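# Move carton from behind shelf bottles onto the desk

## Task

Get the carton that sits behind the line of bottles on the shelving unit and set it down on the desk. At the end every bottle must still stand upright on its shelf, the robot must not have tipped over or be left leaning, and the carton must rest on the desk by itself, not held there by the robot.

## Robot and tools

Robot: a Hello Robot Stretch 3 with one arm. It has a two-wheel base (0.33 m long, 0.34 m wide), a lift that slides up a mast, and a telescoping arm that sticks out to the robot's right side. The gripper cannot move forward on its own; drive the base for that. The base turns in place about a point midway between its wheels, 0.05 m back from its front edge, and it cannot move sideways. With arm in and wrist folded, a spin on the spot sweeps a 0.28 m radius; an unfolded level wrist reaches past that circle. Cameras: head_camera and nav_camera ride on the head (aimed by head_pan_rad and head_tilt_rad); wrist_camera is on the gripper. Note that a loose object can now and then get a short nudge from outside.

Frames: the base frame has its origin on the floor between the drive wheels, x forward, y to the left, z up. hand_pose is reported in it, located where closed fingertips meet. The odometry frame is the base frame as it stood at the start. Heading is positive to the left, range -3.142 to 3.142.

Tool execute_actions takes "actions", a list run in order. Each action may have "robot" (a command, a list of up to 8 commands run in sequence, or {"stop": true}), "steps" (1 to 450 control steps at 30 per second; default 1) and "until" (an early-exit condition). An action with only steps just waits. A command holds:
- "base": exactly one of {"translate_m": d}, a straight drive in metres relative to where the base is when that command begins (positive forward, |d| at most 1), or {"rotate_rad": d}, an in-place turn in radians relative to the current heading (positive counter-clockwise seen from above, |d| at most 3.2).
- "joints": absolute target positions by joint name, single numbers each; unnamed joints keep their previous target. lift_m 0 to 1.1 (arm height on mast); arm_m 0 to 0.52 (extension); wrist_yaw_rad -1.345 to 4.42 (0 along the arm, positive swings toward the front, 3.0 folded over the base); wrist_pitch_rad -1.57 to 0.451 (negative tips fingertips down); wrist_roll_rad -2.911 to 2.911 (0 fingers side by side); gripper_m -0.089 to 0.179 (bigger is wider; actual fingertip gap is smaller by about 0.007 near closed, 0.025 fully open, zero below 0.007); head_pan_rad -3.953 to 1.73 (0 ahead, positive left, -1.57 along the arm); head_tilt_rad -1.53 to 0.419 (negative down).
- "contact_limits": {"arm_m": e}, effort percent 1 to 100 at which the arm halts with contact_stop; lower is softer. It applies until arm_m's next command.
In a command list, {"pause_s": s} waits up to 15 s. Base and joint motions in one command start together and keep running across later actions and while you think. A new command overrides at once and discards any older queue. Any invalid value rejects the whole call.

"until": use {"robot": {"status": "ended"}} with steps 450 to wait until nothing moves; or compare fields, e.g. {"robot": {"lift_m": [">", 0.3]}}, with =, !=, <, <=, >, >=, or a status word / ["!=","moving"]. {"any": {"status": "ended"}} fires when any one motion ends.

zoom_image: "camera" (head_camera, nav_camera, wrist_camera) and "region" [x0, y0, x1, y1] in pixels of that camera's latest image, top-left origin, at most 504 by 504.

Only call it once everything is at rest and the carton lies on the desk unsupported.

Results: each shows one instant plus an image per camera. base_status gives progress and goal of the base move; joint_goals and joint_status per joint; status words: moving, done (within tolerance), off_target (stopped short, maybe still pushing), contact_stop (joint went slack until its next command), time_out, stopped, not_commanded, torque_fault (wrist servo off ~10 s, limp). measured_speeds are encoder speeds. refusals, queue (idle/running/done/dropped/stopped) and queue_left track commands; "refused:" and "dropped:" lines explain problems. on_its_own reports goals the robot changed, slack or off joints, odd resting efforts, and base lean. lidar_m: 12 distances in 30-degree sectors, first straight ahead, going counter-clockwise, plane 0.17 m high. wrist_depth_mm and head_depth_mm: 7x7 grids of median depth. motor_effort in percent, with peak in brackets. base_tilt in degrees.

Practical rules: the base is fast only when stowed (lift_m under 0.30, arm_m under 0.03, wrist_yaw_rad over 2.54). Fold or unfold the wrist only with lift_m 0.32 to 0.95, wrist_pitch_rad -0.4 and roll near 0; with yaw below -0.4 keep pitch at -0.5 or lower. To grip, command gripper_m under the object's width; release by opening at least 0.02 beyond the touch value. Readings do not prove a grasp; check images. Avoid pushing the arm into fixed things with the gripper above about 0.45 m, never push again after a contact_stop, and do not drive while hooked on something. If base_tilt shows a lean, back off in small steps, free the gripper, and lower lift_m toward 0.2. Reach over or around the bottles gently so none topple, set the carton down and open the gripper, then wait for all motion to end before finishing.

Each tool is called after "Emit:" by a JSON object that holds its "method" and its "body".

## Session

Emit:
{"method": "execute_actions", "body": {"actions": []}}

Scene clock: 0.00 s.
robot.base_odometry: x=+0.000 y=+0.000 heading=+0.000 (m, m, rad; robot's odometry frame)
robot.turned_by_wheels: +0.000 (rad since the last result)
robot.turned_by_imu: +0.000 (rad since the last result)
robot.base_tilt: forward=+0.0 right=+0.4 (deg)
robot.lidar_m: 2.06 2.17 2.10 2.06 2.33 1.75 1.31 1.38 2.37 1.84 2.07 2.12
robot.head_depth_mm: 1862 2013 1979 1988 1958 1963 1937 / 1842 2003 1985 1981 1973 1953 1966 / 1823 2003 1984 1987 1982 1962 1973 / 1829 2017 2007 1992 1978 1972 1964 / 1836 2008 1988 2000 1994 2008 1962 / 1822 1993 2008 1991 1991 1985 1962 / 1801 2029 2010 2016 1995 1990 1984
robot.base_status: not_commanded
robot.joint_positions: lift_m=+0.364 arm_m=-0.002 wrist_yaw_rad=+3.044 wrist_pitch_rad=-0.452 wrist_roll_rad=+0.001 gripper_m=+0.037 head_pan_rad=-0.019 head_tilt_rad=-0.019
robot.joint_goals: lift_m=+0.364 arm_m=-0.002 wrist_yaw_rad=+3.044 wrist_pitch_rad=-0.452 wrist_roll_rad=+0.001 gripper_m=+0.037 head_pan_rad=-0.019 head_tilt_rad=-0.019
robot.joint_status: lift_m=not_commanded arm_m=not_commanded wrist_yaw_rad=not_commanded wrist_pitch_rad=not_commanded wrist_roll_rad=not_commanded gripper_m=not_commanded head_pan_rad=not_commanded head_tilt_rad=not_commanded
robot.measured_speeds: translate_m=+0.000 rotate_rad=+0.000 lift_m=+0.000 arm_m=+0.000 wrist_yaw_rad=+0.000 wrist_pitch_rad=+0.000 wrist_roll_rad=+0.000 head_pan_rad=+0.000 head_tilt_rad=+0.000
robot: refusals=0 queue=idle queue_left=0
robot.motor_effort: left_wheel=-1 right_wheel=-1 lift_m=+33 arm_m=+0 wrist_yaw_rad=+0 wrist_pitch_rad=+3 wrist_roll_rad=+0 gripper_m=+0 head_pan_rad=+0 head_tilt_rad=+3 (%)
robot.hand_pose: x=+0.0002 y=+0.0760 z=+0.3686 quat_wxyz=(+0.192, +0.696, +0.125, +0.681) (m; robot's base frame)
robot.wrist_depth_mm: - - - - - - - / - - - - - - - / 972 975 978 962 929 934 935 / 794 780 - 762 755 745 750 / 663 653 - 645 652 629 625 / 568 569 - 570 538 549 552 / 496 516 - - 488 485 479
pictures: head_camera (sideways: a quarter turn clockwise sets it upright), nav_camera (sideways: a quarter turn counterclockwise sets it upright), wrist_camera
Images, in order (width x height): head_camera 896x504, nav_camera 672x504, wrist_camera 644x364.

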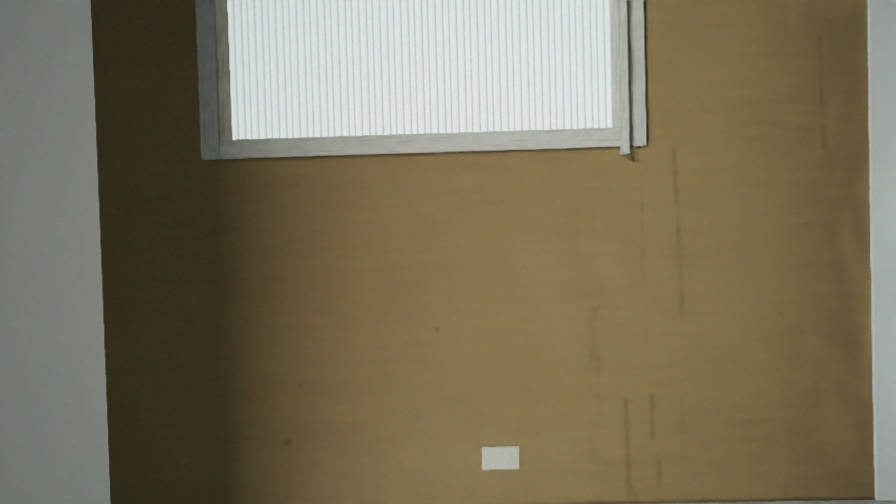

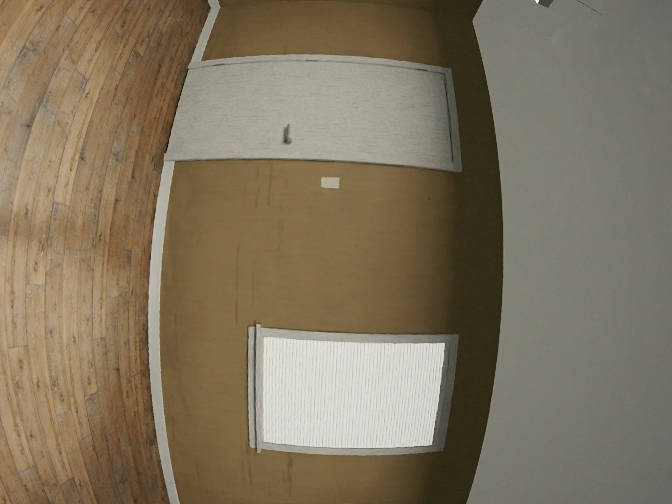

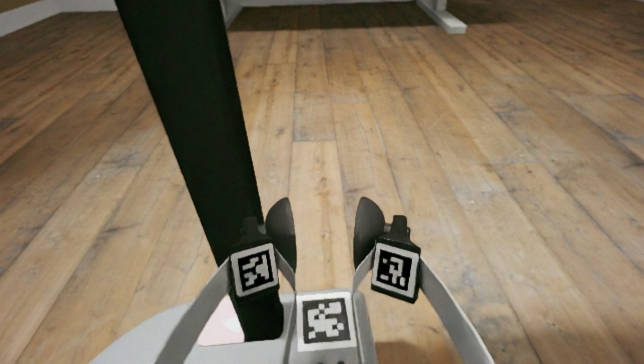

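Emit:
{"method": "execute_actions", "body": {"actions": [{"robot":{"joints":{"head_pan_rad":-2.5,"head_tilt_rad":-0.3,"lift_m":0.27,"wrist_pitch_rad":-0.4,"wrist_yaw_rad":3.06,"arm_m":0.0}},"steps":120,"until":{"robot":{"status":"ended"}}}]}}

Scene clock: 4.93 s.
robot.base_odometry: x=+0.000 y=+0.000 heading=+0.000 (m, m, rad; robot's odometry frame)
robot.turned_by_wheels: +0.000 (rad since the last result)
robot.turned_by_imu: +0.000 (rad since the last result)
robot.base_tilt: forward=+0.0 right=+0.5 (deg)
robot.lidar_m: 2.06 2.17 2.09 2.06 2.33 1.75 1.31 1.39 2.37 1.84 2.07 2.12
robot.head_depth_mm: 1543 1596 1671 1725 1648 1557 1515 / 1650 1727 1787 1858 1821 1715 1593 / 1775 1843 1940 2006 1867 1838 1582 / 1913 1999 2086 2204 2326 1975 1589 / 2071 2184 2288 2451 2552 2055 1599 / 2268 2383 2538 2687 2782 2071 1597 / 2357 2407 2509 2575 2595 2063 1610
robot.base_status: not_commanded
robot.joint_positions: lift_m=+0.270 arm_m=+0.000 wrist_yaw_rad=+3.058 wrist_pitch_rad=-0.418 wrist_roll_rad=+0.001 gripper_m=+0.037 head_pan_rad=-2.493 head_tilt_rad=-0.296
robot.joint_goals: lift_m=+0.270 arm_m=+0.000 wrist_yaw_rad=+3.060 wrist_pitch_rad=-0.400 wrist_roll_rad=+0.001 gripper_m=+0.037 head_pan_rad=-2.500 head_tilt_rad=-0.300
robot.joint_status: lift_m=done arm_m=done wrist_yaw_rad=done wrist_pitch_rad=done wrist_roll_rad=not_commanded gripper_m=not_commanded head_pan_rad=done head_tilt_rad=done
robot.measured_speeds: translate_m=+0.000 rotate_rad=+0.000 lift_m=+0.000 arm_m=+0.000 wrist_yaw_rad=+0.000 wrist_pitch_rad=+0.000 wrist_roll_rad=+0.000 head_pan_rad=+0.000 head_tilt_rad=+0.000
robot: refusals=0 queue=done queue_left=0
robot.motor_effort: left_wheel=-1(1) right_wheel=+1(1) lift_m=+27(32) arm_m=+2(3) wrist_yaw_rad=+3(2) wrist_pitch_rad=+5(5) wrist_roll_rad=+0(0) gripper_m=+0(0) head_pan_rad=-3(36) head_tilt_rad=-2(29) (%)
robot.hand_pose: x=-0.0026 y=+0.0789 z=+0.2828 quat_wxyz=(+0.176, +0.697, +0.118, +0.685) (m; robot's base frame)
robot.wrist_depth_mm: - - - - - - - / - - - - - - - / 865 832 825 827 830 807 793 / 673 668 - 661 650 652 633 / 560 556 549 560 552 530 534 / 477 - - - 456 460 448 / - - - - 403 402 401
pictures: head_camera (sideways: a quarter turn clockwise sets it upright), nav_camera (sideways: a quarter turn counterclockwise sets it upright), wrist_camera
Images, in order (width x height): head_camera 896x504, nav_camera 672x504, wrist_camera 644x364.

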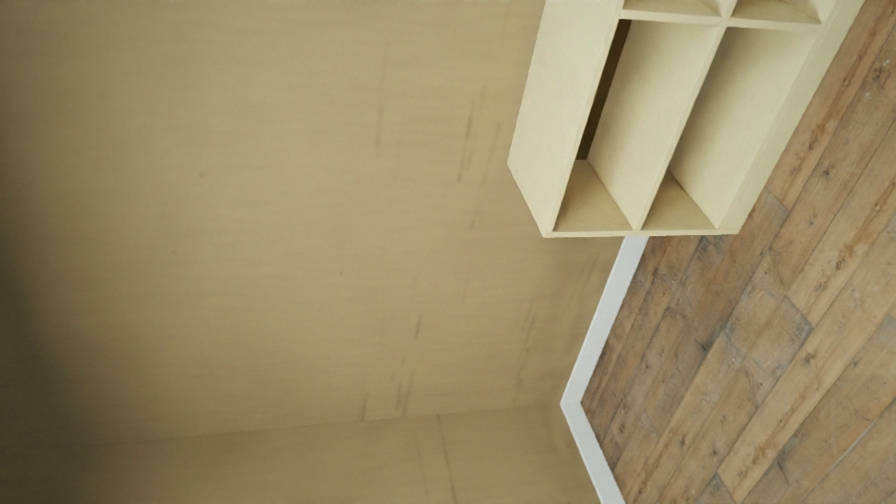

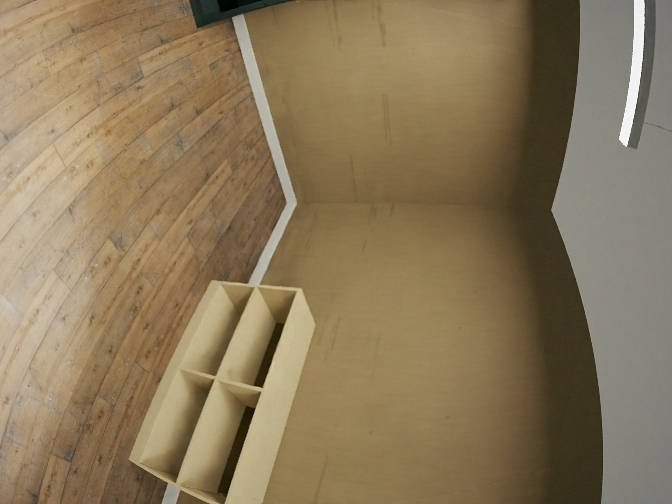

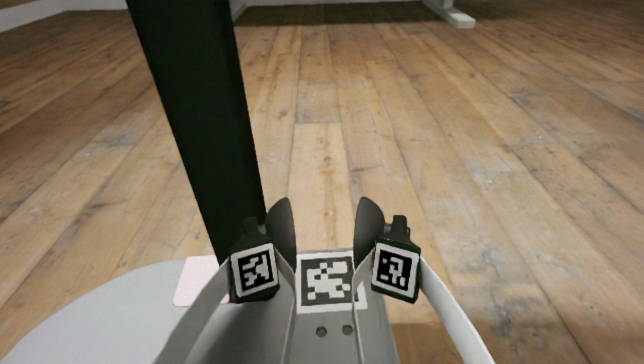

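Emit:
{"method": "execute_actions", "body": {"actions": [{"robot":{"joints":{"head_pan_rad":-1.4,"head_tilt_rad":-0.3}},"steps":120,"until":{"robot":{"status":"ended"}}}]}}

Scene clock: 8.07 s.
robot.base_odometry: x=+0.000 y=+0.000 heading=+0.000 (m, m, rad; robot's odometry frame)
robot.turned_by_wheels: +0.000 (rad since the last result)
robot.turned_by_imu: +0.000 (rad since the last result)
robot.base_tilt: forward=+0.0 right=+0.4 (deg)
robot.lidar_m: 2.07 2.17 2.09 2.06 2.33 1.76 1.31 1.39 2.37 1.84 2.07 2.12
robot.head_depth_mm: 1926 2014 2095 2203 2314 2049 1568 / 1945 2024 2134 2256 2369 2025 1582 / 1977 2040 2167 2255 2109 1987 1581 / 1977 2105 2195 2271 2430 2058 1589 / 2037 2136 2249 2304 2458 2067 1591 / 2071 2149 2208 2153 2160 2085 1600 / 2106 1905 2349 2497 2650 2079 1606
robot.base_status: not_commanded
robot.joint_positions: lift_m=+0.270 arm_m=+0.000 wrist_yaw_rad=+3.058 wrist_pitch_rad=-0.418 wrist_roll_rad=+0.001 gripper_m=+0.037 head_pan_rad=-1.407 head_tilt_rad=-0.296
robot.joint_goals: lift_m=+0.270 arm_m=+0.000 wrist_yaw_rad=+3.060 wrist_pitch_rad=-0.400 wrist_roll_rad=+0.001 gripper_m=+0.037 head_pan_rad=-1.400 head_tilt_rad=-0.300
robot.joint_status: lift_m=done arm_m=done wrist_yaw_rad=done wrist_pitch_rad=done wrist_roll_rad=not_commanded gripper_m=not_commanded head_pan_rad=done head_tilt_rad=done
robot.measured_speeds: translate_m=+0.000 rotate_rad=+0.000 lift_m=+0.000 arm_m=+0.000 wrist_yaw_rad=+0.000 wrist_pitch_rad=+0.000 wrist_roll_rad=+0.000 head_pan_rad=+0.000 head_tilt_rad=+0.000
robot: refusals=0 queue=done queue_left=0
robot.motor_effort: left_wheel=+0(1) right_wheel=+1(1) lift_m=+27(27) arm_m=+2(2) wrist_yaw_rad=+2(2) wrist_pitch_rad=+5(4) wrist_roll_rad=+0(0) gripper_m=-1(0) head_pan_rad=+2(35) head_tilt_rad=-2(5) (%)
robot.hand_pose: x=-0.0026 y=+0.0789 z=+0.2828 quat_wxyz=(+0.176, +0.697, +0.118, +0.685) (m; robot's base frame)
robot.wrist_depth_mm: - - - - - - - / - - - - - - - / 856 866 835 824 817 798 788 / 685 675 - 658 654 648 639 / 561 552 550 566 553 532 527 / 481 - - - 456 455 461 / - - - - 403 400 401
pictures: head_camera (sideways: a quarter turn clockwise sets it upright), nav_camera (sideways: a quarter turn counterclockwise sets it upright), wrist_camera
Images, in order (width x height): head_camera 896x504, nav_camera 672x504, wrist_camera 644x364.

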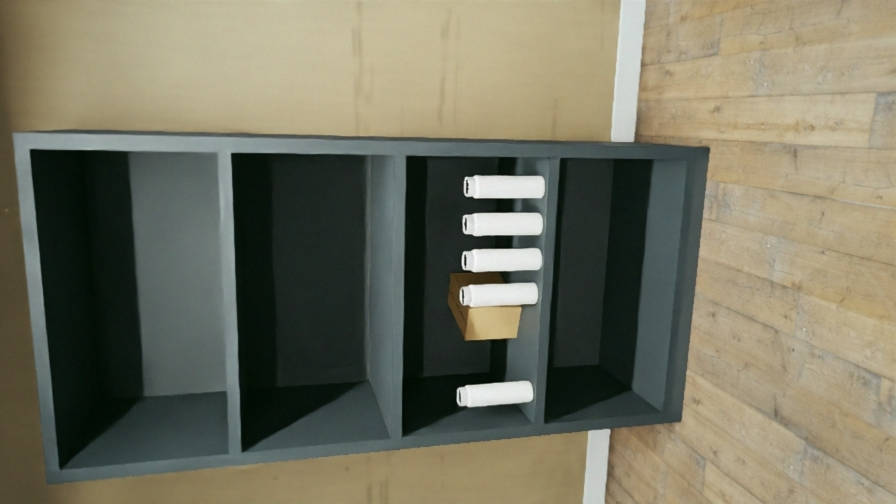

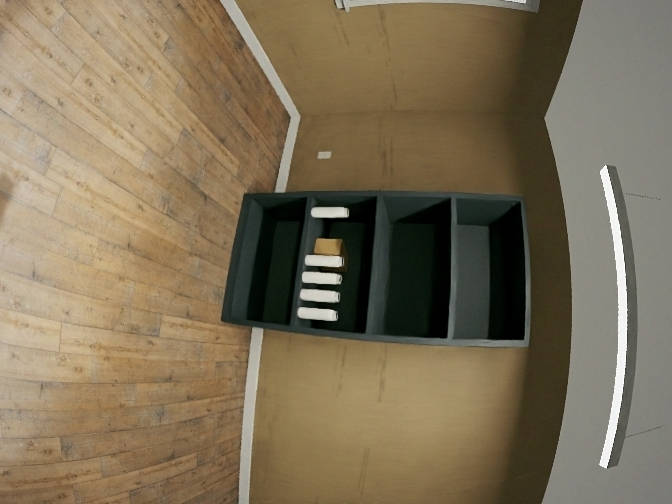

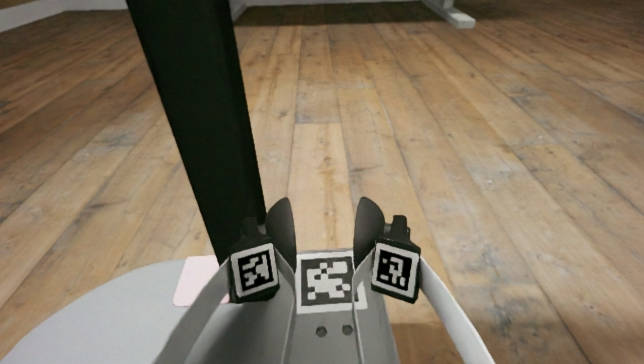

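Emit:
{"method": "zoom_image", "body": {"camera": "head_camera", "region": [390, 140, 720, 450]}}

Region (390, 140, 720, 450) of head_camera's 896x504 image, scaled by 1.527, with more detail than that image has; it fills the top 473 rows of this view, and the rest is white.

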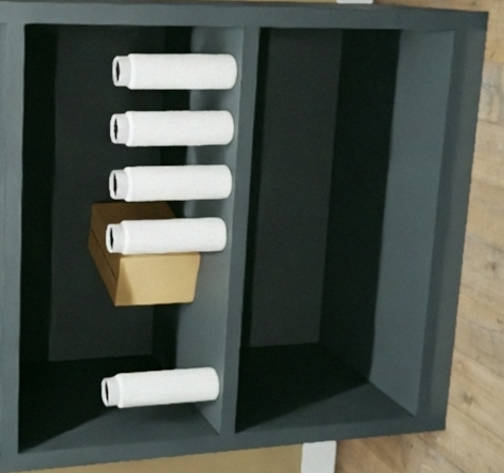

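Emit:
{"method": "zoom_image", "body": {"camera": "head_camera", "region": [430, 240, 560, 420]}}

Region (430, 240, 560, 420) of head_camera's 896x504 image, scaled by 2.800, with more detail than that image has.

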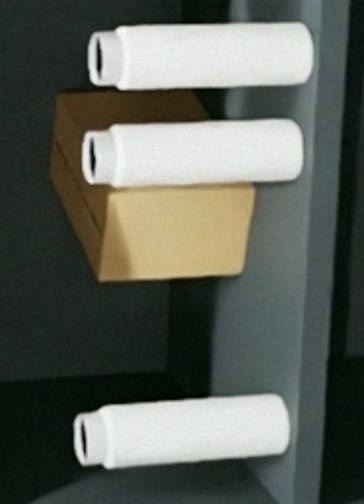

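Emit:
{"method": "execute_actions", "body": {"actions": [{"robot":{"base":{"rotate_rad":-1.098},"joints":{"head_pan_rad":-1.57,"head_tilt_rad":-0.6}},"steps":90,"until":{"robot":{"base_status":["!=","moving"]}}},{"robot":{"base":{"translate_m":1.0}},"steps":150,"until":{"robot":{"translate_m":[">=",0.7]}}},{"robot":{"base":{"translate_m":0.895}},"steps":200,"until":{"robot":{"base_status":["!=","moving"]}}},{"robot":{"base":{"rotate_rad":0.837},"joints":{"lift_m":0.72}},"steps":60,"until":{"robot":{"lift_m":[">",0.335]}}},{"robot":{"joints":{"wrist_yaw_rad":0.0,"gripper_m":0.125}},"steps":200,"until":{"robot":{"status":"ended"}}}]}}

Scene clock: 94.13 s.
robot.base_odometry: x=+0.727 y=-1.420 heading=-0.261 (m, m, rad; robot's odometry frame)
robot.turned_by_wheels: -0.261 (rad since the last result)
robot.turned_by_imu: -0.248 (rad since the last result)
robot.base_tilt: forward=+0.0 right=+0.4 (deg)
robot.lidar_m: 1.26 1.27 1.51 2.77 3.85 2.61 2.15 0.84 0.83 0.91 0.48 1.11
robot.head_depth_mm: 814 898 832 599 1090 802 1155 / 793 877 836 574 1091 767 1131 / 778 855 842 575 1019 882 799 / 763 833 842 575 838 868 797 / 750 821 845 577 1057 884 798 / 734 800 844 579 1026 664 743 / 720 785 823 581 722 755 719
robot.base_status: done (rotate_rad +0.8369 of +0.8370)
robot.joint_positions: lift_m=+0.720 arm_m=+0.000 wrist_yaw_rad=+0.002 wrist_pitch_rad=-0.417 wrist_roll_rad=+0.001 gripper_m=+0.125 head_pan_rad=-1.563 head_tilt_rad=-0.593
robot.joint_goals: lift_m=+0.720 arm_m=+0.000 wrist_yaw_rad=+0.000 wrist_pitch_rad=-0.400 wrist_roll_rad=+0.001 gripper_m=+0.125 head_pan_rad=-1.570 head_tilt_rad=-0.600
robot.joint_status: lift_m=done arm_m=done wrist_yaw_rad=done wrist_pitch_rad=done wrist_roll_rad=not_commanded gripper_m=done head_pan_rad=done head_tilt_rad=done
robot.measured_speeds: translate_m=+0.000 rotate_rad=+0.000 lift_m=+0.000 arm_m=+0.000 wrist_yaw_rad=+0.000 wrist_pitch_rad=+0.000 wrist_roll_rad=+0.000 head_pan_rad=+0.000 head_tilt_rad=+0.000
robot: refusals=0 queue=done queue_left=0
robot.motor_effort: left_wheel=-3(8) right_wheel=+3(10) lift_m=+40(40) arm_m=+1(2) wrist_yaw_rad=-2(5) wrist_pitch_rad=+4(5) wrist_roll_rad=+0(0) gripper_m=+0(87) head_pan_rad=-2(17) head_tilt_rad=-4(33) (%)
robot.hand_pose: x=-0.0211 y=-0.3692 z=+0.7325 quat_wxyz=(+0.692, +0.147, -0.691, -0.146) (m; robot's base frame)
robot.wrist_depth_mm: 351 564 599 599 667 698 580 / 311 532 656 415 713 286 295 / 300 250 667 444 622 336 329 / 314 272 526 490 477 379 391 / 311 378 434 432 415 409 435 / 308 374 371 386 861 - 671 / 828 397 766 786 796 763 723
pictures: head_camera (sideways: a quarter turn clockwise sets it upright), nav_camera (sideways: a quarter turn counterclockwise sets it upright), wrist_camera
Images, in order (width x height): head_camera 896x504, nav_camera 672x504, wrist_camera 644x364.

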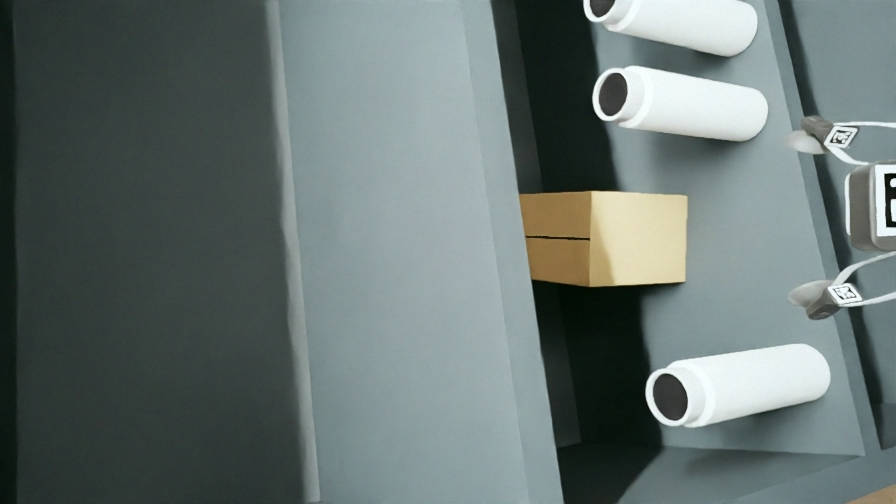

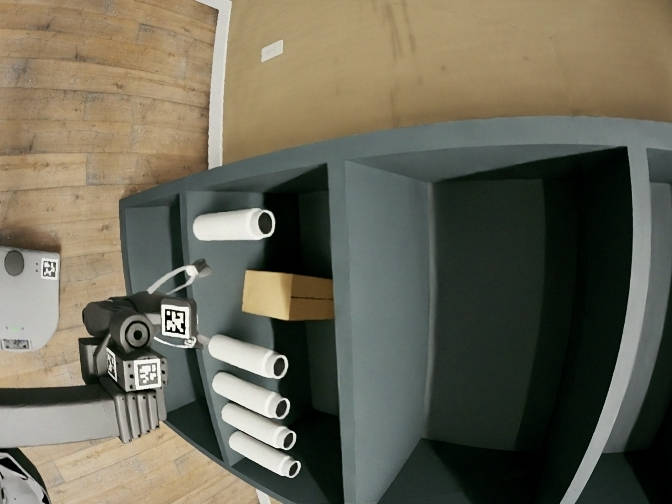

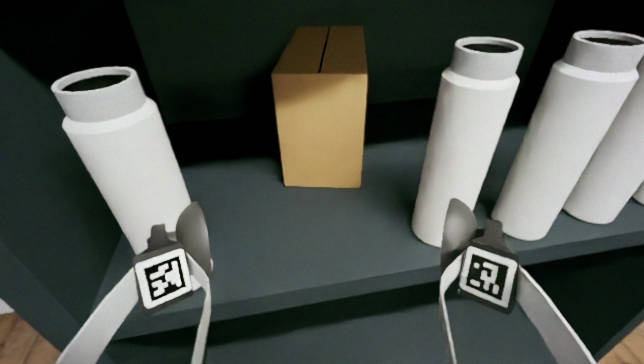

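Emit:
{"method": "zoom_image", "body": {"camera": "wrist_camera", "region": [250, 10, 400, 200]}}

Region (250, 10, 400, 200) of wrist_camera's 644x364 image, scaled by 2.653; it fills the left 398 columns of this view, and the rest is white.

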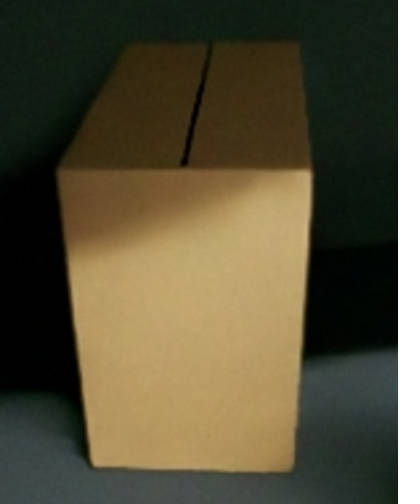

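Emit:
{"method": "zoom_image", "body": {"camera": "head_camera", "region": [500, 170, 700, 310]}}

Emit:
{"method": "zoom_image", "body": {"camera": "wrist_camera", "region": [100, 180, 560, 364]}}

Region (500, 170, 700, 310) of head_camera's 896x504 image, scaled by 2.520, with more detail than that image has; it fills the top 353 rows of this view, and the rest is white.

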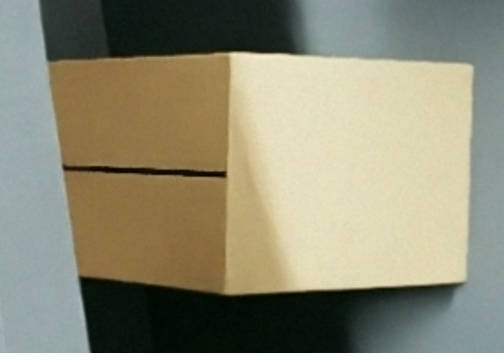

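Region (100, 180, 560, 364) of wrist_camera's 644x364 image, scaled by 1.096; it fills the top 202 rows of this view, and the rest is white.

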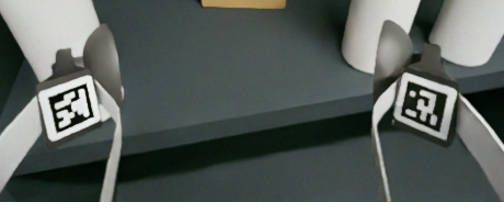

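Emit:
{"method": "zoom_image", "body": {"camera": "head_camera", "region": [440, 0, 896, 504]}}

Region (440, 0, 896, 504) of head_camera's 896x504 image, scaled by 1.000; it fills the left 456 columns of this view, and the rest is white.

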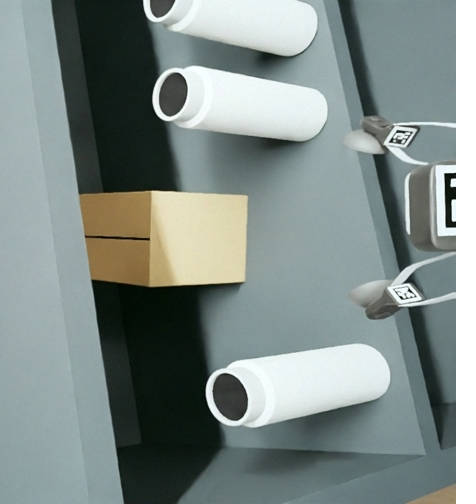

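Emit:
{"method": "execute_actions", "body": {"actions": [{"robot":{"base":{"rotate_rad":-0.051},"joints":{"wrist_pitch_rad":-0.685,"lift_m":0.727,"gripper_m":0.135,"arm_m":0.08}},"steps":60,"until":{"robot":{"base_status":["!=","moving"]}}},{"robot":{"base":{"translate_m":0.042}},"steps":90,"until":{"robot":{"status":"ended"}}}]}}

Scene clock: 171.50 s.
robot.base_odometry: x=+0.767 y=-1.433 heading=-0.312 (m, m, rad; robot's odometry frame)
robot.turned_by_wheels: -0.051 (rad since the last result)
robot.turned_by_imu: -0.050 (rad since the last result)
robot.base_tilt: forward=-0.1 right=+0.4 (deg)
robot.lidar_m: 1.22 1.22 1.41 2.48 3.86 2.65 2.20 0.89 0.86 0.90 0.46 1.06
robot.head_depth_mm: 826 912 832 599 1090 814 - / 805 885 834 575 1085 784 - / 782 860 841 575 1022 881 - / 762 838 845 576 846 866 778 / 743 811 846 578 1033 885 748 / 727 795 837 579 1026 662 731 / 712 773 813 581 615 685 676
robot.base_status: done (translate_m +0.0420 of +0.0420)
robot.joint_positions: lift_m=+0.727 arm_m=+0.080 wrist_yaw_rad=+0.001 wrist_pitch_rad=-0.694 wrist_roll_rad=+0.001 gripper_m=+0.135 head_pan_rad=-1.563 head_tilt_rad=-0.593
robot.joint_goals: lift_m=+0.727 arm_m=+0.080 wrist_yaw_rad=+0.000 wrist_pitch_rad=-0.685 wrist_roll_rad=+0.001 gripper_m=+0.135 head_pan_rad=-1.570 head_tilt_rad=-0.600
robot.joint_status: lift_m=done arm_m=done wrist_yaw_rad=done wrist_pitch_rad=done wrist_roll_rad=not_commanded gripper_m=done head_pan_rad=done head_tilt_rad=done
robot.measured_speeds: translate_m=+0.000 rotate_rad=+0.000 lift_m=+0.000 arm_m=+0.000 wrist_yaw_rad=+0.000 wrist_pitch_rad=+0.000 wrist_roll_rad=+0.000 head_pan_rad=+0.000 head_tilt_rad=+0.000
robot: refusals=0 queue=done queue_left=0
robot.motor_effort: left_wheel=+2(5) right_wheel=-2(5) lift_m=+40(41) arm_m=+2(4) wrist_yaw_rad=-2(2) wrist_pitch_rad=+2(6) wrist_roll_rad=+0(0) gripper_m=+0(51) head_pan_rad=-3(3) head_tilt_rad=-4(4) (%)
robot.hand_pose: x=-0.0214 y=-0.4063 z=+0.6830 quat_wxyz=(+0.665, +0.241, -0.665, -0.241) (m; robot's base frame)
robot.wrist_depth_mm: 161 533 551 328 561 227 246 / 161 478 483 377 473 252 278 / 175 212 428 412 412 299 319 / 275 228 372 372 363 359 378 / 299 262 333 335 352 814 727 / 286 - 739 749 756 789 820 / 769 474 695 719 740 759 746
pictures: head_camera (sideways: a quarter turn clockwise sets it upright), nav_camera (sideways: a quarter turn counterclockwise sets it upright), wrist_camera
Images, in order (width x height): head_camera 896x504, nav_camera 672x504, wrist_camera 644x364.

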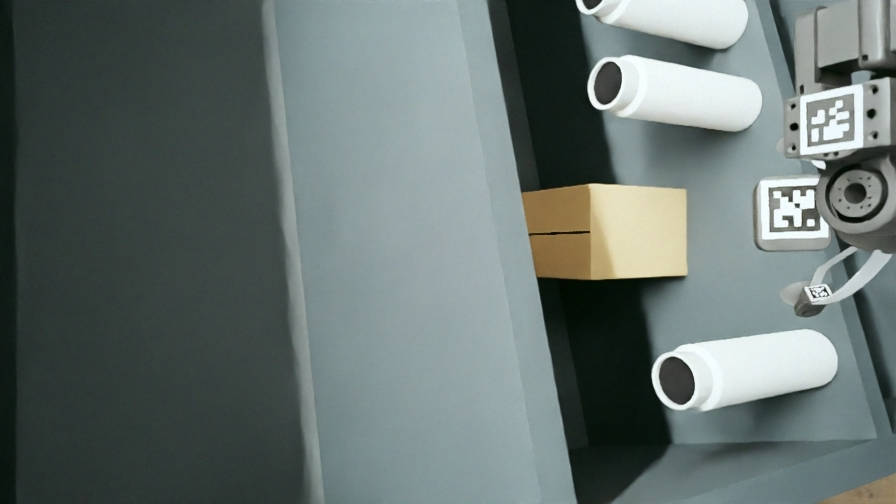

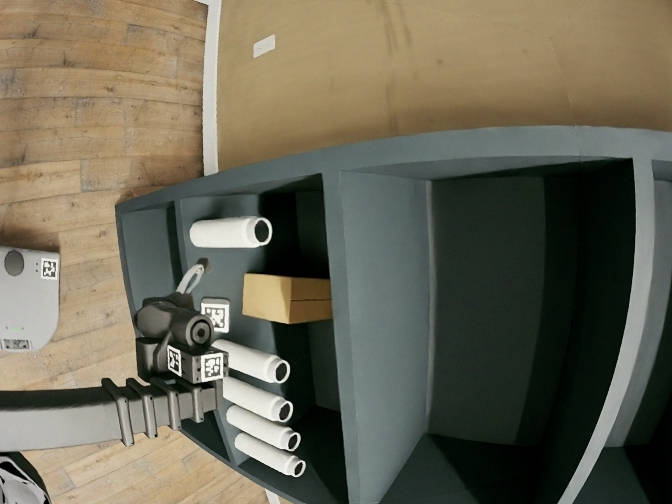

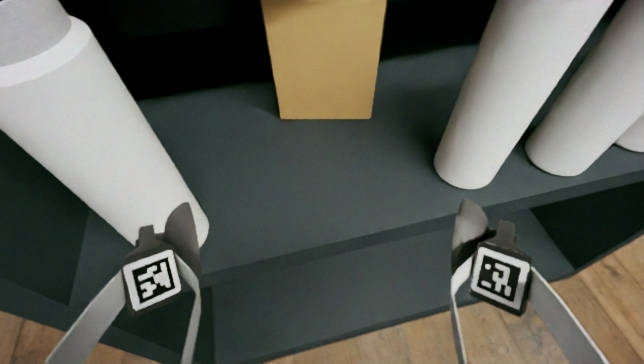

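Emit:
{"method": "execute_actions", "body": {"actions": [{"robot":{"joints":{"arm_m":0.29},"contact_limits":{"arm_m":25}},"steps":120,"until":{"robot":{"arm_m":[">",0.24]}}},{"robot":{"joints":{"gripper_m":0.172}},"steps":90,"until":{"robot":{"status":"ended"}}}]}}

Scene clock: 189.60 s.
robot.base_odometry: x=+0.767 y=-1.433 heading=-0.312 (m, m, rad; robot's odometry frame)
robot.turned_by_wheels: +0.000 (rad since the last result)
robot.turned_by_imu: +0.000 (rad since the last result)
robot.base_tilt: forward=+0.1 right=+0.4 (deg)
robot.lidar_m: 1.22 1.22 1.41 2.47 3.86 2.66 2.20 0.89 0.86 0.90 0.46 1.07
robot.head_depth_mm: 826 914 831 600 1089 797 - / 806 882 834 573 1168 808 1130 / 784 861 836 576 896 836 1110 / 763 839 846 575 865 858 797 / 745 811 845 576 1027 873 760 / 726 790 834 580 1030 662 731 / 707 770 814 582 602 686 674
robot.base_status: done (translate_m +0.0420 of +0.0420)
robot.joint_positions: lift_m=+0.727 arm_m=+0.290 wrist_yaw_rad=+0.000 wrist_pitch_rad=-0.694 wrist_roll_rad=+0.001 gripper_m=+0.172 head_pan_rad=-1.563 head_tilt_rad=-0.593
robot.joint_goals: lift_m=+0.727 arm_m=+0.290 wrist_yaw_rad=+0.000 wrist_pitch_rad=-0.685 wrist_roll_rad=+0.001 gripper_m=+0.172 head_pan_rad=-1.570 head_tilt_rad=-0.600
robot.joint_status: lift_m=done arm_m=done wrist_yaw_rad=done wrist_pitch_rad=done wrist_roll_rad=not_commanded gripper_m=done head_pan_rad=done head_tilt_rad=done
robot.measured_speeds: translate_m=+0.000 rotate_rad=+0.000 lift_m=+0.000 arm_m=+0.000 wrist_yaw_rad=+0.000 wrist_pitch_rad=+0.000 wrist_roll_rad=+0.000 head_pan_rad=+0.000 head_tilt_rad=+0.000
robot: refusals=0 queue=done queue_left=0
robot.motor_effort: left_wheel=+1(1) right_wheel=-2(2) lift_m=+40(40) arm_m=+2(5) wrist_yaw_rad=+0(1) wrist_pitch_rad=+2(2) wrist_roll_rad=+0(0) gripper_m=+0(95) head_pan_rad=-3(3) head_tilt_rad=-4(5) (%)
robot.contact_limits: arm_m 25 (drawing in: default 16, maximum 26; extending or still: default 21, maximum 35)
robot.hand_pose: x=-0.0215 y=-0.6162 z=+0.6830 quat_wxyz=(+0.665, +0.241, -0.665, -0.241) (m; robot's base frame)
robot.wrist_depth_mm: 337 359 355 224 423 474 506 / 379 401 197 189 199 473 465 / 403 423 168 165 167 408 402 / 370 372 198 188 204 363 361 / 335 343 323 241 317 324 324 / 308 299 299 290 295 292 152 / 277 277 274 271 272 256 154
pictures: head_camera (sideways: a quarter turn clockwise sets it upright), nav_camera (sideways: a quarter turn counterclockwise sets it upright), wrist_camera
Images, in order (width x height): head_camera 896x504, nav_camera 672x504, wrist_camera 644x364.

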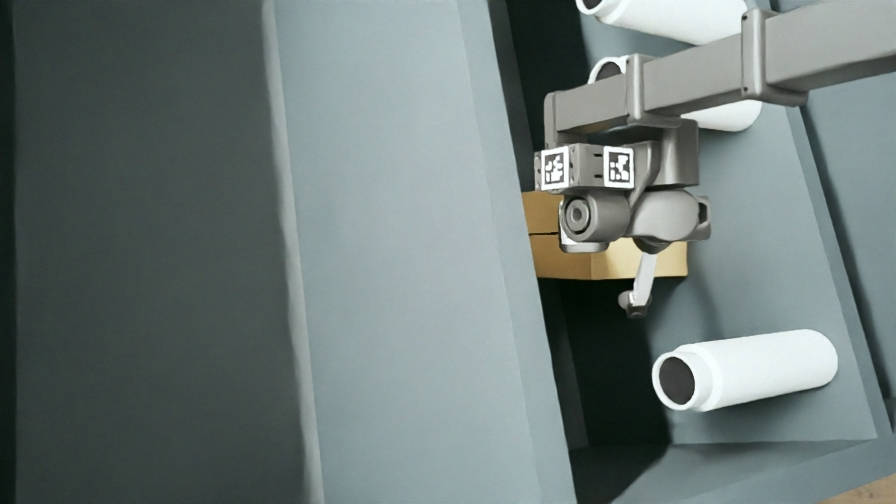

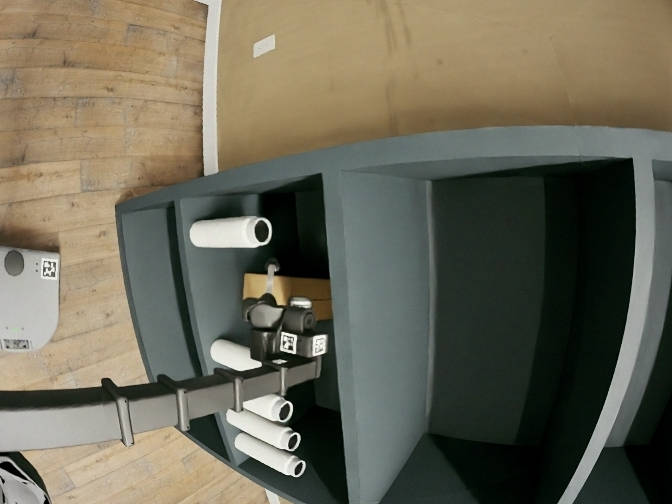

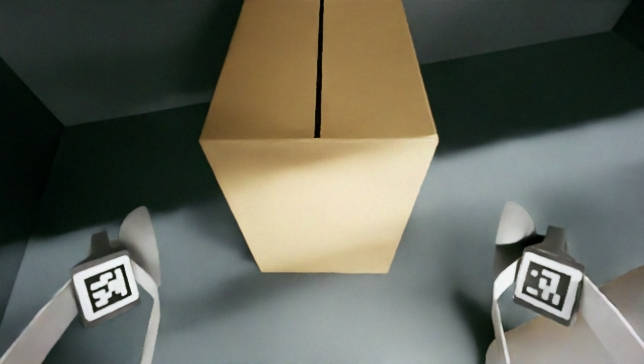

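Emit:
{"method": "zoom_image", "body": {"camera": "head_camera", "region": [480, 60, 720, 330]}}

Region (480, 60, 720, 330) of head_camera's 896x504 image, scaled by 1.867, with more detail than that image has.

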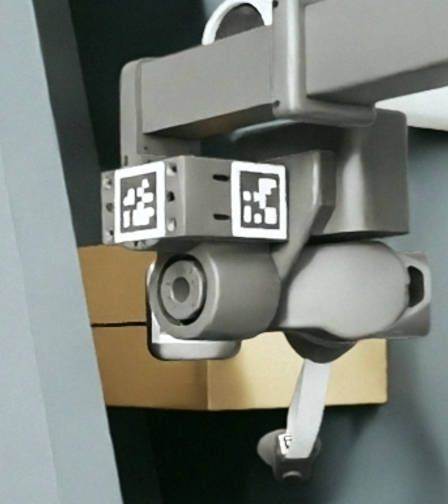

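Emit:
{"method": "execute_actions", "body": {"actions": [{"robot":{"base":{"translate_m":0.003},"joints":{"lift_m":0.695,"wrist_pitch_rad":-0.74}},"steps":60,"until":{"robot":{"lift_m":["<",0.7]}}},{"robot":{"joints":{"arm_m":0.375},"contact_limits":{"arm_m":14}},"steps":90,"until":{"robot":{"status":"ended"}}}]}}

Scene clock: 251.93 s.
robot.base_odometry: x=+0.769 y=-1.434 heading=-0.312 (m, m, rad; robot's odometry frame)
robot.turned_by_wheels: +0.000 (rad since the last result)
robot.turned_by_imu: +0.000 (rad since the last result)
robot.base_tilt: forward=+0.0 right=+0.3 (deg)
robot.lidar_m: 1.22 1.22 1.41 2.47 3.37 2.64 2.20 0.89 0.86 0.90 0.46 1.06
robot.head_depth_mm: 829 911 831 599 1085 811 - / 803 882 836 574 1129 837 1127 / 783 855 836 575 - 883 1109 / 764 837 842 576 847 871 794 / 746 813 840 576 1022 862 759 / 725 790 831 579 999 686 729 / 710 772 814 581 586 667 679
robot.base_status: done (translate_m +0.0030 of +0.0030)
robot.joint_positions: lift_m=+0.695 arm_m=+0.375 wrist_yaw_rad=+0.000 wrist_pitch_rad=-0.750 wrist_roll_rad=+0.001 gripper_m=+0.172 head_pan_rad=-1.563 head_tilt_rad=-0.593
robot.joint_goals: lift_m=+0.695 arm_m=+0.375 wrist_yaw_rad=+0.000 wrist_pitch_rad=-0.740 wrist_roll_rad=+0.001 gripper_m=+0.172 head_pan_rad=-1.570 head_tilt_rad=-0.600
robot.joint_status: lift_m=done arm_m=done wrist_yaw_rad=done wrist_pitch_rad=done wrist_roll_rad=not_commanded gripper_m=done head_pan_rad=done head_tilt_rad=done
robot.measured_speeds: translate_m=+0.000 rotate_rad=+0.000 lift_m=+0.000 arm_m=+0.000 wrist_yaw_rad=+0.000 wrist_pitch_rad=+0.000 wrist_roll_rad=+0.000 head_pan_rad=+0.000 head_tilt_rad=+0.000
robot: refusals=0 queue=done queue_left=0
robot.motor_effort: left_wheel=+1(5) right_wheel=-2(4) lift_m=+27(39) arm_m=+2(0) wrist_yaw_rad=+0(1) wrist_pitch_rad=+2(1) wrist_roll_rad=+0(0) gripper_m=+0(0) head_pan_rad=-3(3) head_tilt_rad=-4(4) (%)
robot.contact_limits: arm_m 14 (drawing in: default 16, maximum 26; extending or still: default 21, maximum 35)
robot.hand_pose: x=-0.0215 y=-0.6908 z=+0.6417 quat_wxyz=(+0.658, +0.259, -0.658, -0.259) (m; robot's base frame)
robot.wrist_depth_mm: 273 291 139 138 136 390 417 / 310 323 121 120 118 373 382 / 347 338 107 106 105 323 337 / 317 98 96 95 94 96 302 / 287 89 88 87 87 86 276 / 267 118 117 114 112 110 253 / 237 239 231 224 228 234 232
pictures: head_camera (sideways: a quarter turn clockwise sets it upright), nav_camera (sideways: a quarter turn counterclockwise sets it upright), wrist_camera
Images, in order (width x height): head_camera 896x504, nav_camera 672x504, wrist_camera 644x364.

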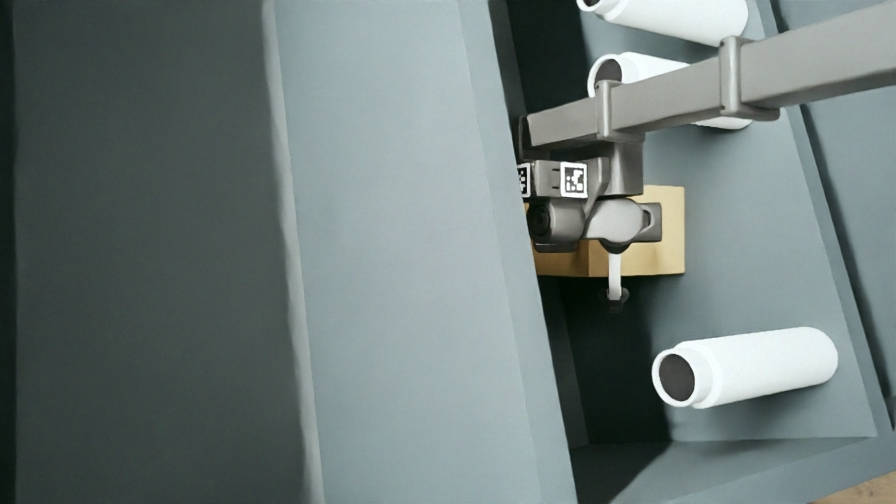

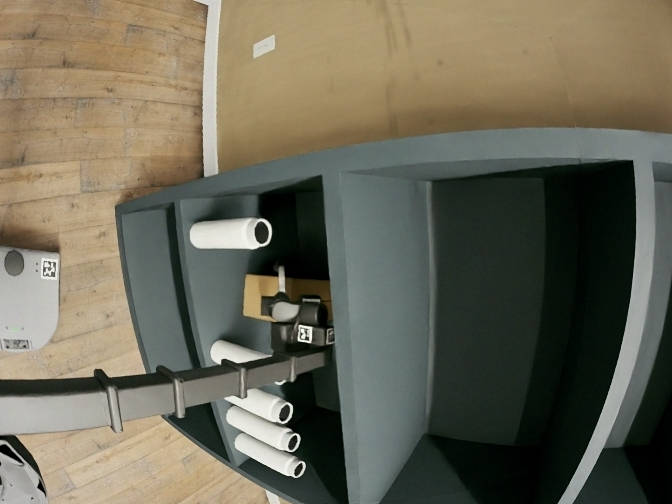

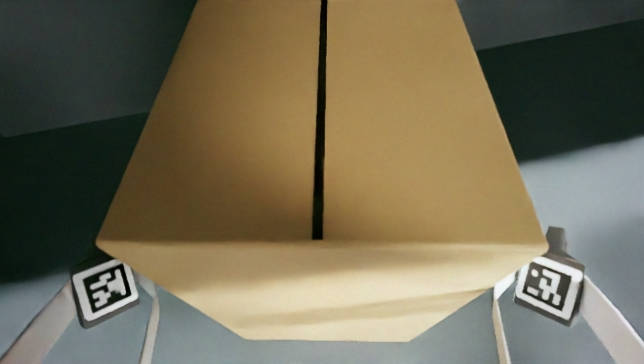

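Emit:
{"method": "execute_actions", "body": {"actions": [{"robot":[{"joints":{"gripper_m":0.09}},{"joints":{"arm_m":0.182}}],"steps":200,"until":{"robot":{"status":"ended"}}}]}}

Scene clock: 263.43 s.
robot.base_odometry: x=+0.769 y=-1.434 heading=-0.312 (m, m, rad; robot's odometry frame)
robot.turned_by_wheels: +0.000 (rad since the last result)
robot.turned_by_imu: +0.000 (rad since the last result)
robot.base_tilt: forward=+0.0 right=+0.5 (deg)
robot.lidar_m: 1.22 1.22 1.41 2.46 3.37 2.64 2.21 0.89 0.86 0.90 0.46 1.06
robot.head_depth_mm: 823 911 830 599 1088 813 1211 / 804 880 834 574 1094 736 - / 784 863 839 575 1022 735 1107 / 763 838 842 576 837 707 1111 / 744 813 842 578 1026 887 758 / 724 793 834 579 997 689 728 / 709 772 814 580 586 665 680
robot.base_status: done (translate_m +0.0030 of +0.0030)
robot.joint_positions: lift_m=+0.695 arm_m=+0.182 wrist_yaw_rad=+0.000 wrist_pitch_rad=-0.750 wrist_roll_rad=+0.001 gripper_m=+0.091 head_pan_rad=-1.563 head_tilt_rad=-0.593
robot.joint_goals: lift_m=+0.695 arm_m=+0.182 wrist_yaw_rad=+0.000 wrist_pitch_rad=-0.740 wrist_roll_rad=+0.001 gripper_m=+0.090 head_pan_rad=-1.570 head_tilt_rad=-0.600
robot.joint_status: lift_m=done arm_m=done wrist_yaw_rad=done wrist_pitch_rad=done wrist_roll_rad=not_commanded gripper_m=done head_pan_rad=done head_tilt_rad=done
robot.measured_speeds: translate_m=+0.000 rotate_rad=+0.000 lift_m=+0.000 arm_m=+0.000 wrist_yaw_rad=+0.000 wrist_pitch_rad=+0.000 wrist_roll_rad=+0.000 head_pan_rad=+0.000 head_tilt_rad=+0.000
robot: refusals=0 queue=done queue_left=0
robot.motor_effort: left_wheel=+1(1) right_wheel=-1(1) lift_m=+27(27) arm_m=-2(4) wrist_yaw_rad=-1(0) wrist_pitch_rad=+2(2) wrist_roll_rad=+0(0) gripper_m=-19(100) head_pan_rad=-3(3) head_tilt_rad=-4(4) (%)
robot.hand_pose: x=-0.0216 y=-0.4983 z=+0.6416 quat_wxyz=(+0.658, +0.259, -0.658, -0.259) (m; robot's base frame)
robot.wrist_depth_mm: 396 453 140 138 136 441 150 / 373 397 121 120 119 374 152 / 342 338 107 106 105 186 165 / 318 98 95 95 94 95 198 / 155 119 107 107 107 114 277 / 153 - 160 159 159 - 709 / 164 228 238 635 668 709 698
pictures: head_camera (sideways: a quarter turn clockwise sets it upright), nav_camera (sideways: a quarter turn counterclockwise sets it upright), wrist_camera
Images, in order (width x height): head_camera 896x504, nav_camera 672x504, wrist_camera 644x364.

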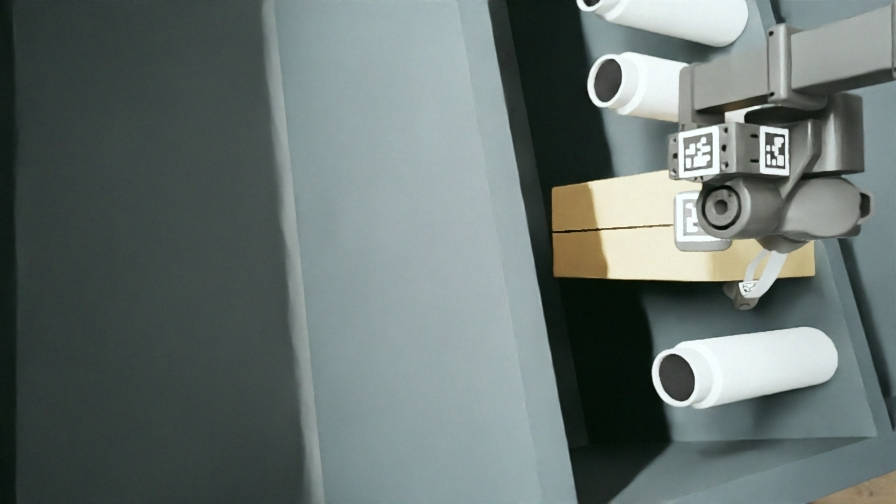

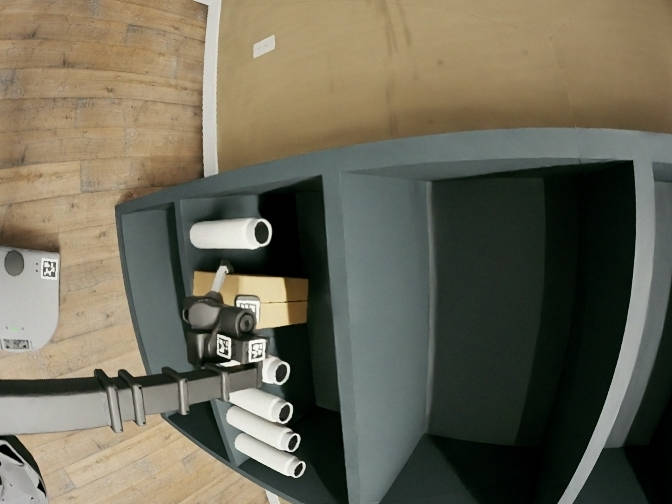

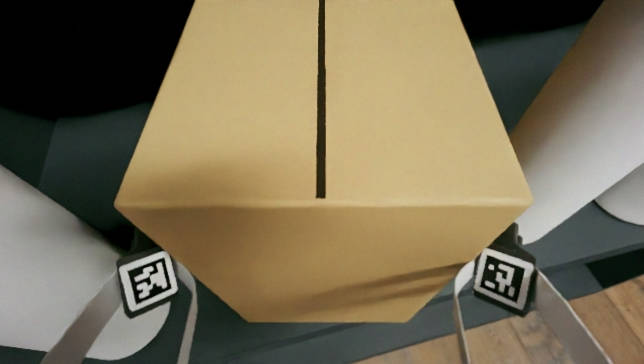

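Emit:
{"method": "execute_actions", "body": {"actions": [{"robot":[{"joints":{"arm_m":0.168}},{"joints":{"gripper_m":0.162}},{"joints":{"lift_m":0.7385}}],"steps":150,"until":{"robot":{"lift_m":[">",0.73]}}},{"robot":{"joints":{"arm_m":0.284},"contact_limits":{"arm_m":14}},"steps":90,"until":{"robot":{"status":"ended"}}}]}}

Scene clock: 274.83 s.
robot.base_odometry: x=+0.769 y=-1.434 heading=-0.312 (m, m, rad; robot's odometry frame)
robot.turned_by_wheels: +0.000 (rad since the last result)
robot.turned_by_imu: +0.000 (rad since the last result)
robot.base_tilt: forward=+0.0 right=+0.4 (deg)
robot.lidar_m: 1.22 1.22 1.41 2.46 3.37 2.65 2.20 0.89 0.87 0.90 0.46 1.06
robot.head_depth_mm: 821 912 830 599 1093 796 - / 805 884 836 573 1174 811 1131 / 782 858 838 575 - 825 1105 / 764 836 840 577 866 817 795 / 744 812 845 578 1025 860 762 / 723 792 835 580 1000 687 730 / 708 769 813 581 585 665 679
robot.base_status: done (translate_m +0.0030 of +0.0030)
robot.joint_positions: lift_m=+0.738 arm_m=+0.284 wrist_yaw_rad=+0.000 wrist_pitch_rad=-0.751 wrist_roll_rad=+0.001 gripper_m=+0.162 head_pan_rad=-1.563 head_tilt_rad=-0.593
robot.joint_goals: lift_m=+0.739 arm_m=+0.284 wrist_yaw_rad=+0.000 wrist_pitch_rad=-0.740 wrist_roll_rad=+0.001 gripper_m=+0.162 head_pan_rad=-1.570 head_tilt_rad=-0.600
robot.joint_status: lift_m=done arm_m=done wrist_yaw_rad=done wrist_pitch_rad=done wrist_roll_rad=not_commanded gripper_m=done head_pan_rad=done head_tilt_rad=done
robot.measured_speeds: translate_m=+0.000 rotate_rad=+0.000 lift_m=+0.000 arm_m=+0.000 wrist_yaw_rad=+0.000 wrist_pitch_rad=+0.000 wrist_roll_rad=+0.000 head_pan_rad=+0.000 head_tilt_rad=+0.000
robot: refusals=0 queue=done queue_left=0
robot.motor_effort: left_wheel=+1(2) right_wheel=-2(2) lift_m=+39(39) arm_m=+2(3) wrist_yaw_rad=+0(1) wrist_pitch_rad=+3(3) wrist_roll_rad=+0(0) gripper_m=-1(92) head_pan_rad=-3(3) head_tilt_rad=-4(4) (%)
robot.contact_limits: arm_m 14 (drawing in: default 16, maximum 26; extending or still: default 21, maximum 35)
robot.hand_pose: x=-0.0216 y=-0.5995 z=+0.6844 quat_wxyz=(+0.658, +0.260, -0.658, -0.260) (m; robot's base frame)
robot.wrist_depth_mm: 355 372 371 212 225 491 495 / 391 425 196 185 188 449 445 / 391 409 168 163 162 392 393 / 362 368 148 146 145 357 353 / 328 339 134 132 132 327 320 / 306 - 126 125 125 238 143 / 280 279 269 227 266 228 165
pictures: head_camera (sideways: a quarter turn clockwise sets it upright), nav_camera (sideways: a quarter turn counterclockwise sets it upright), wrist_camera
Images, in order (width x height): head_camera 896x504, nav_camera 672x504, wrist_camera 644x364.

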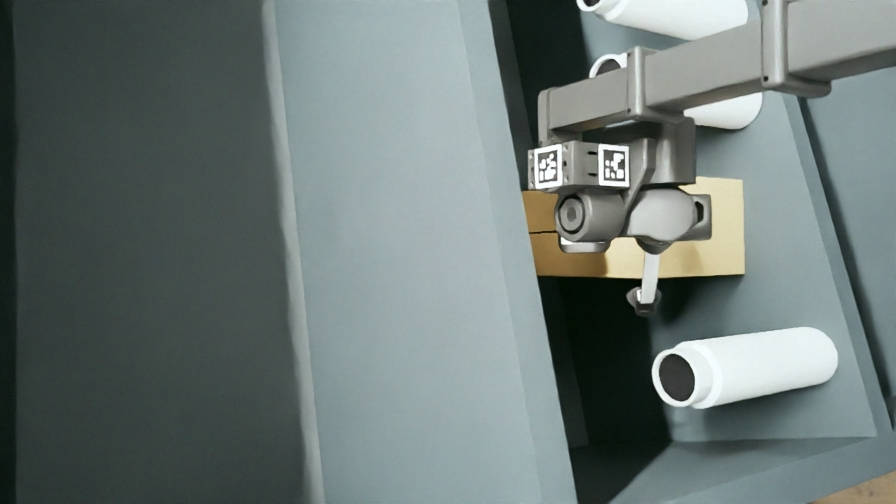

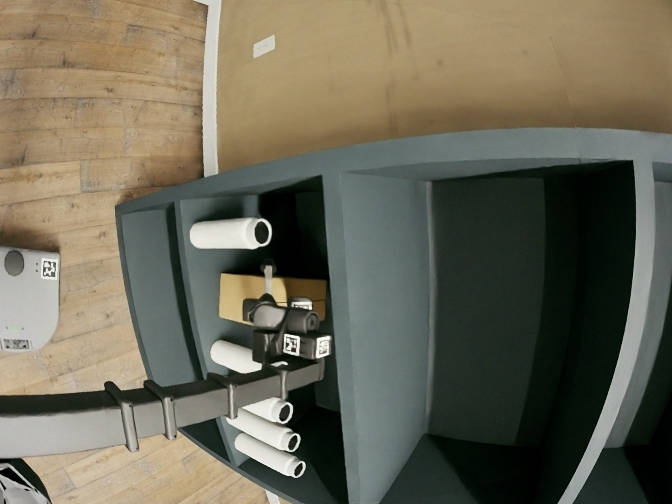

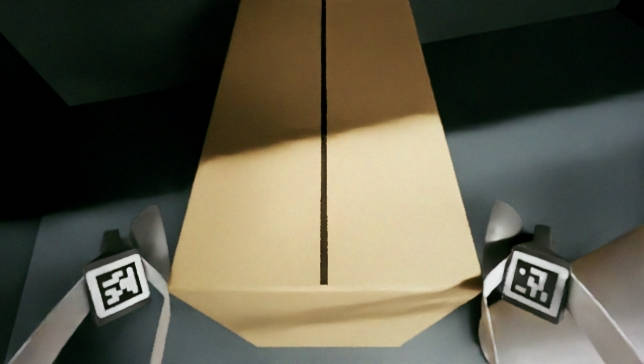

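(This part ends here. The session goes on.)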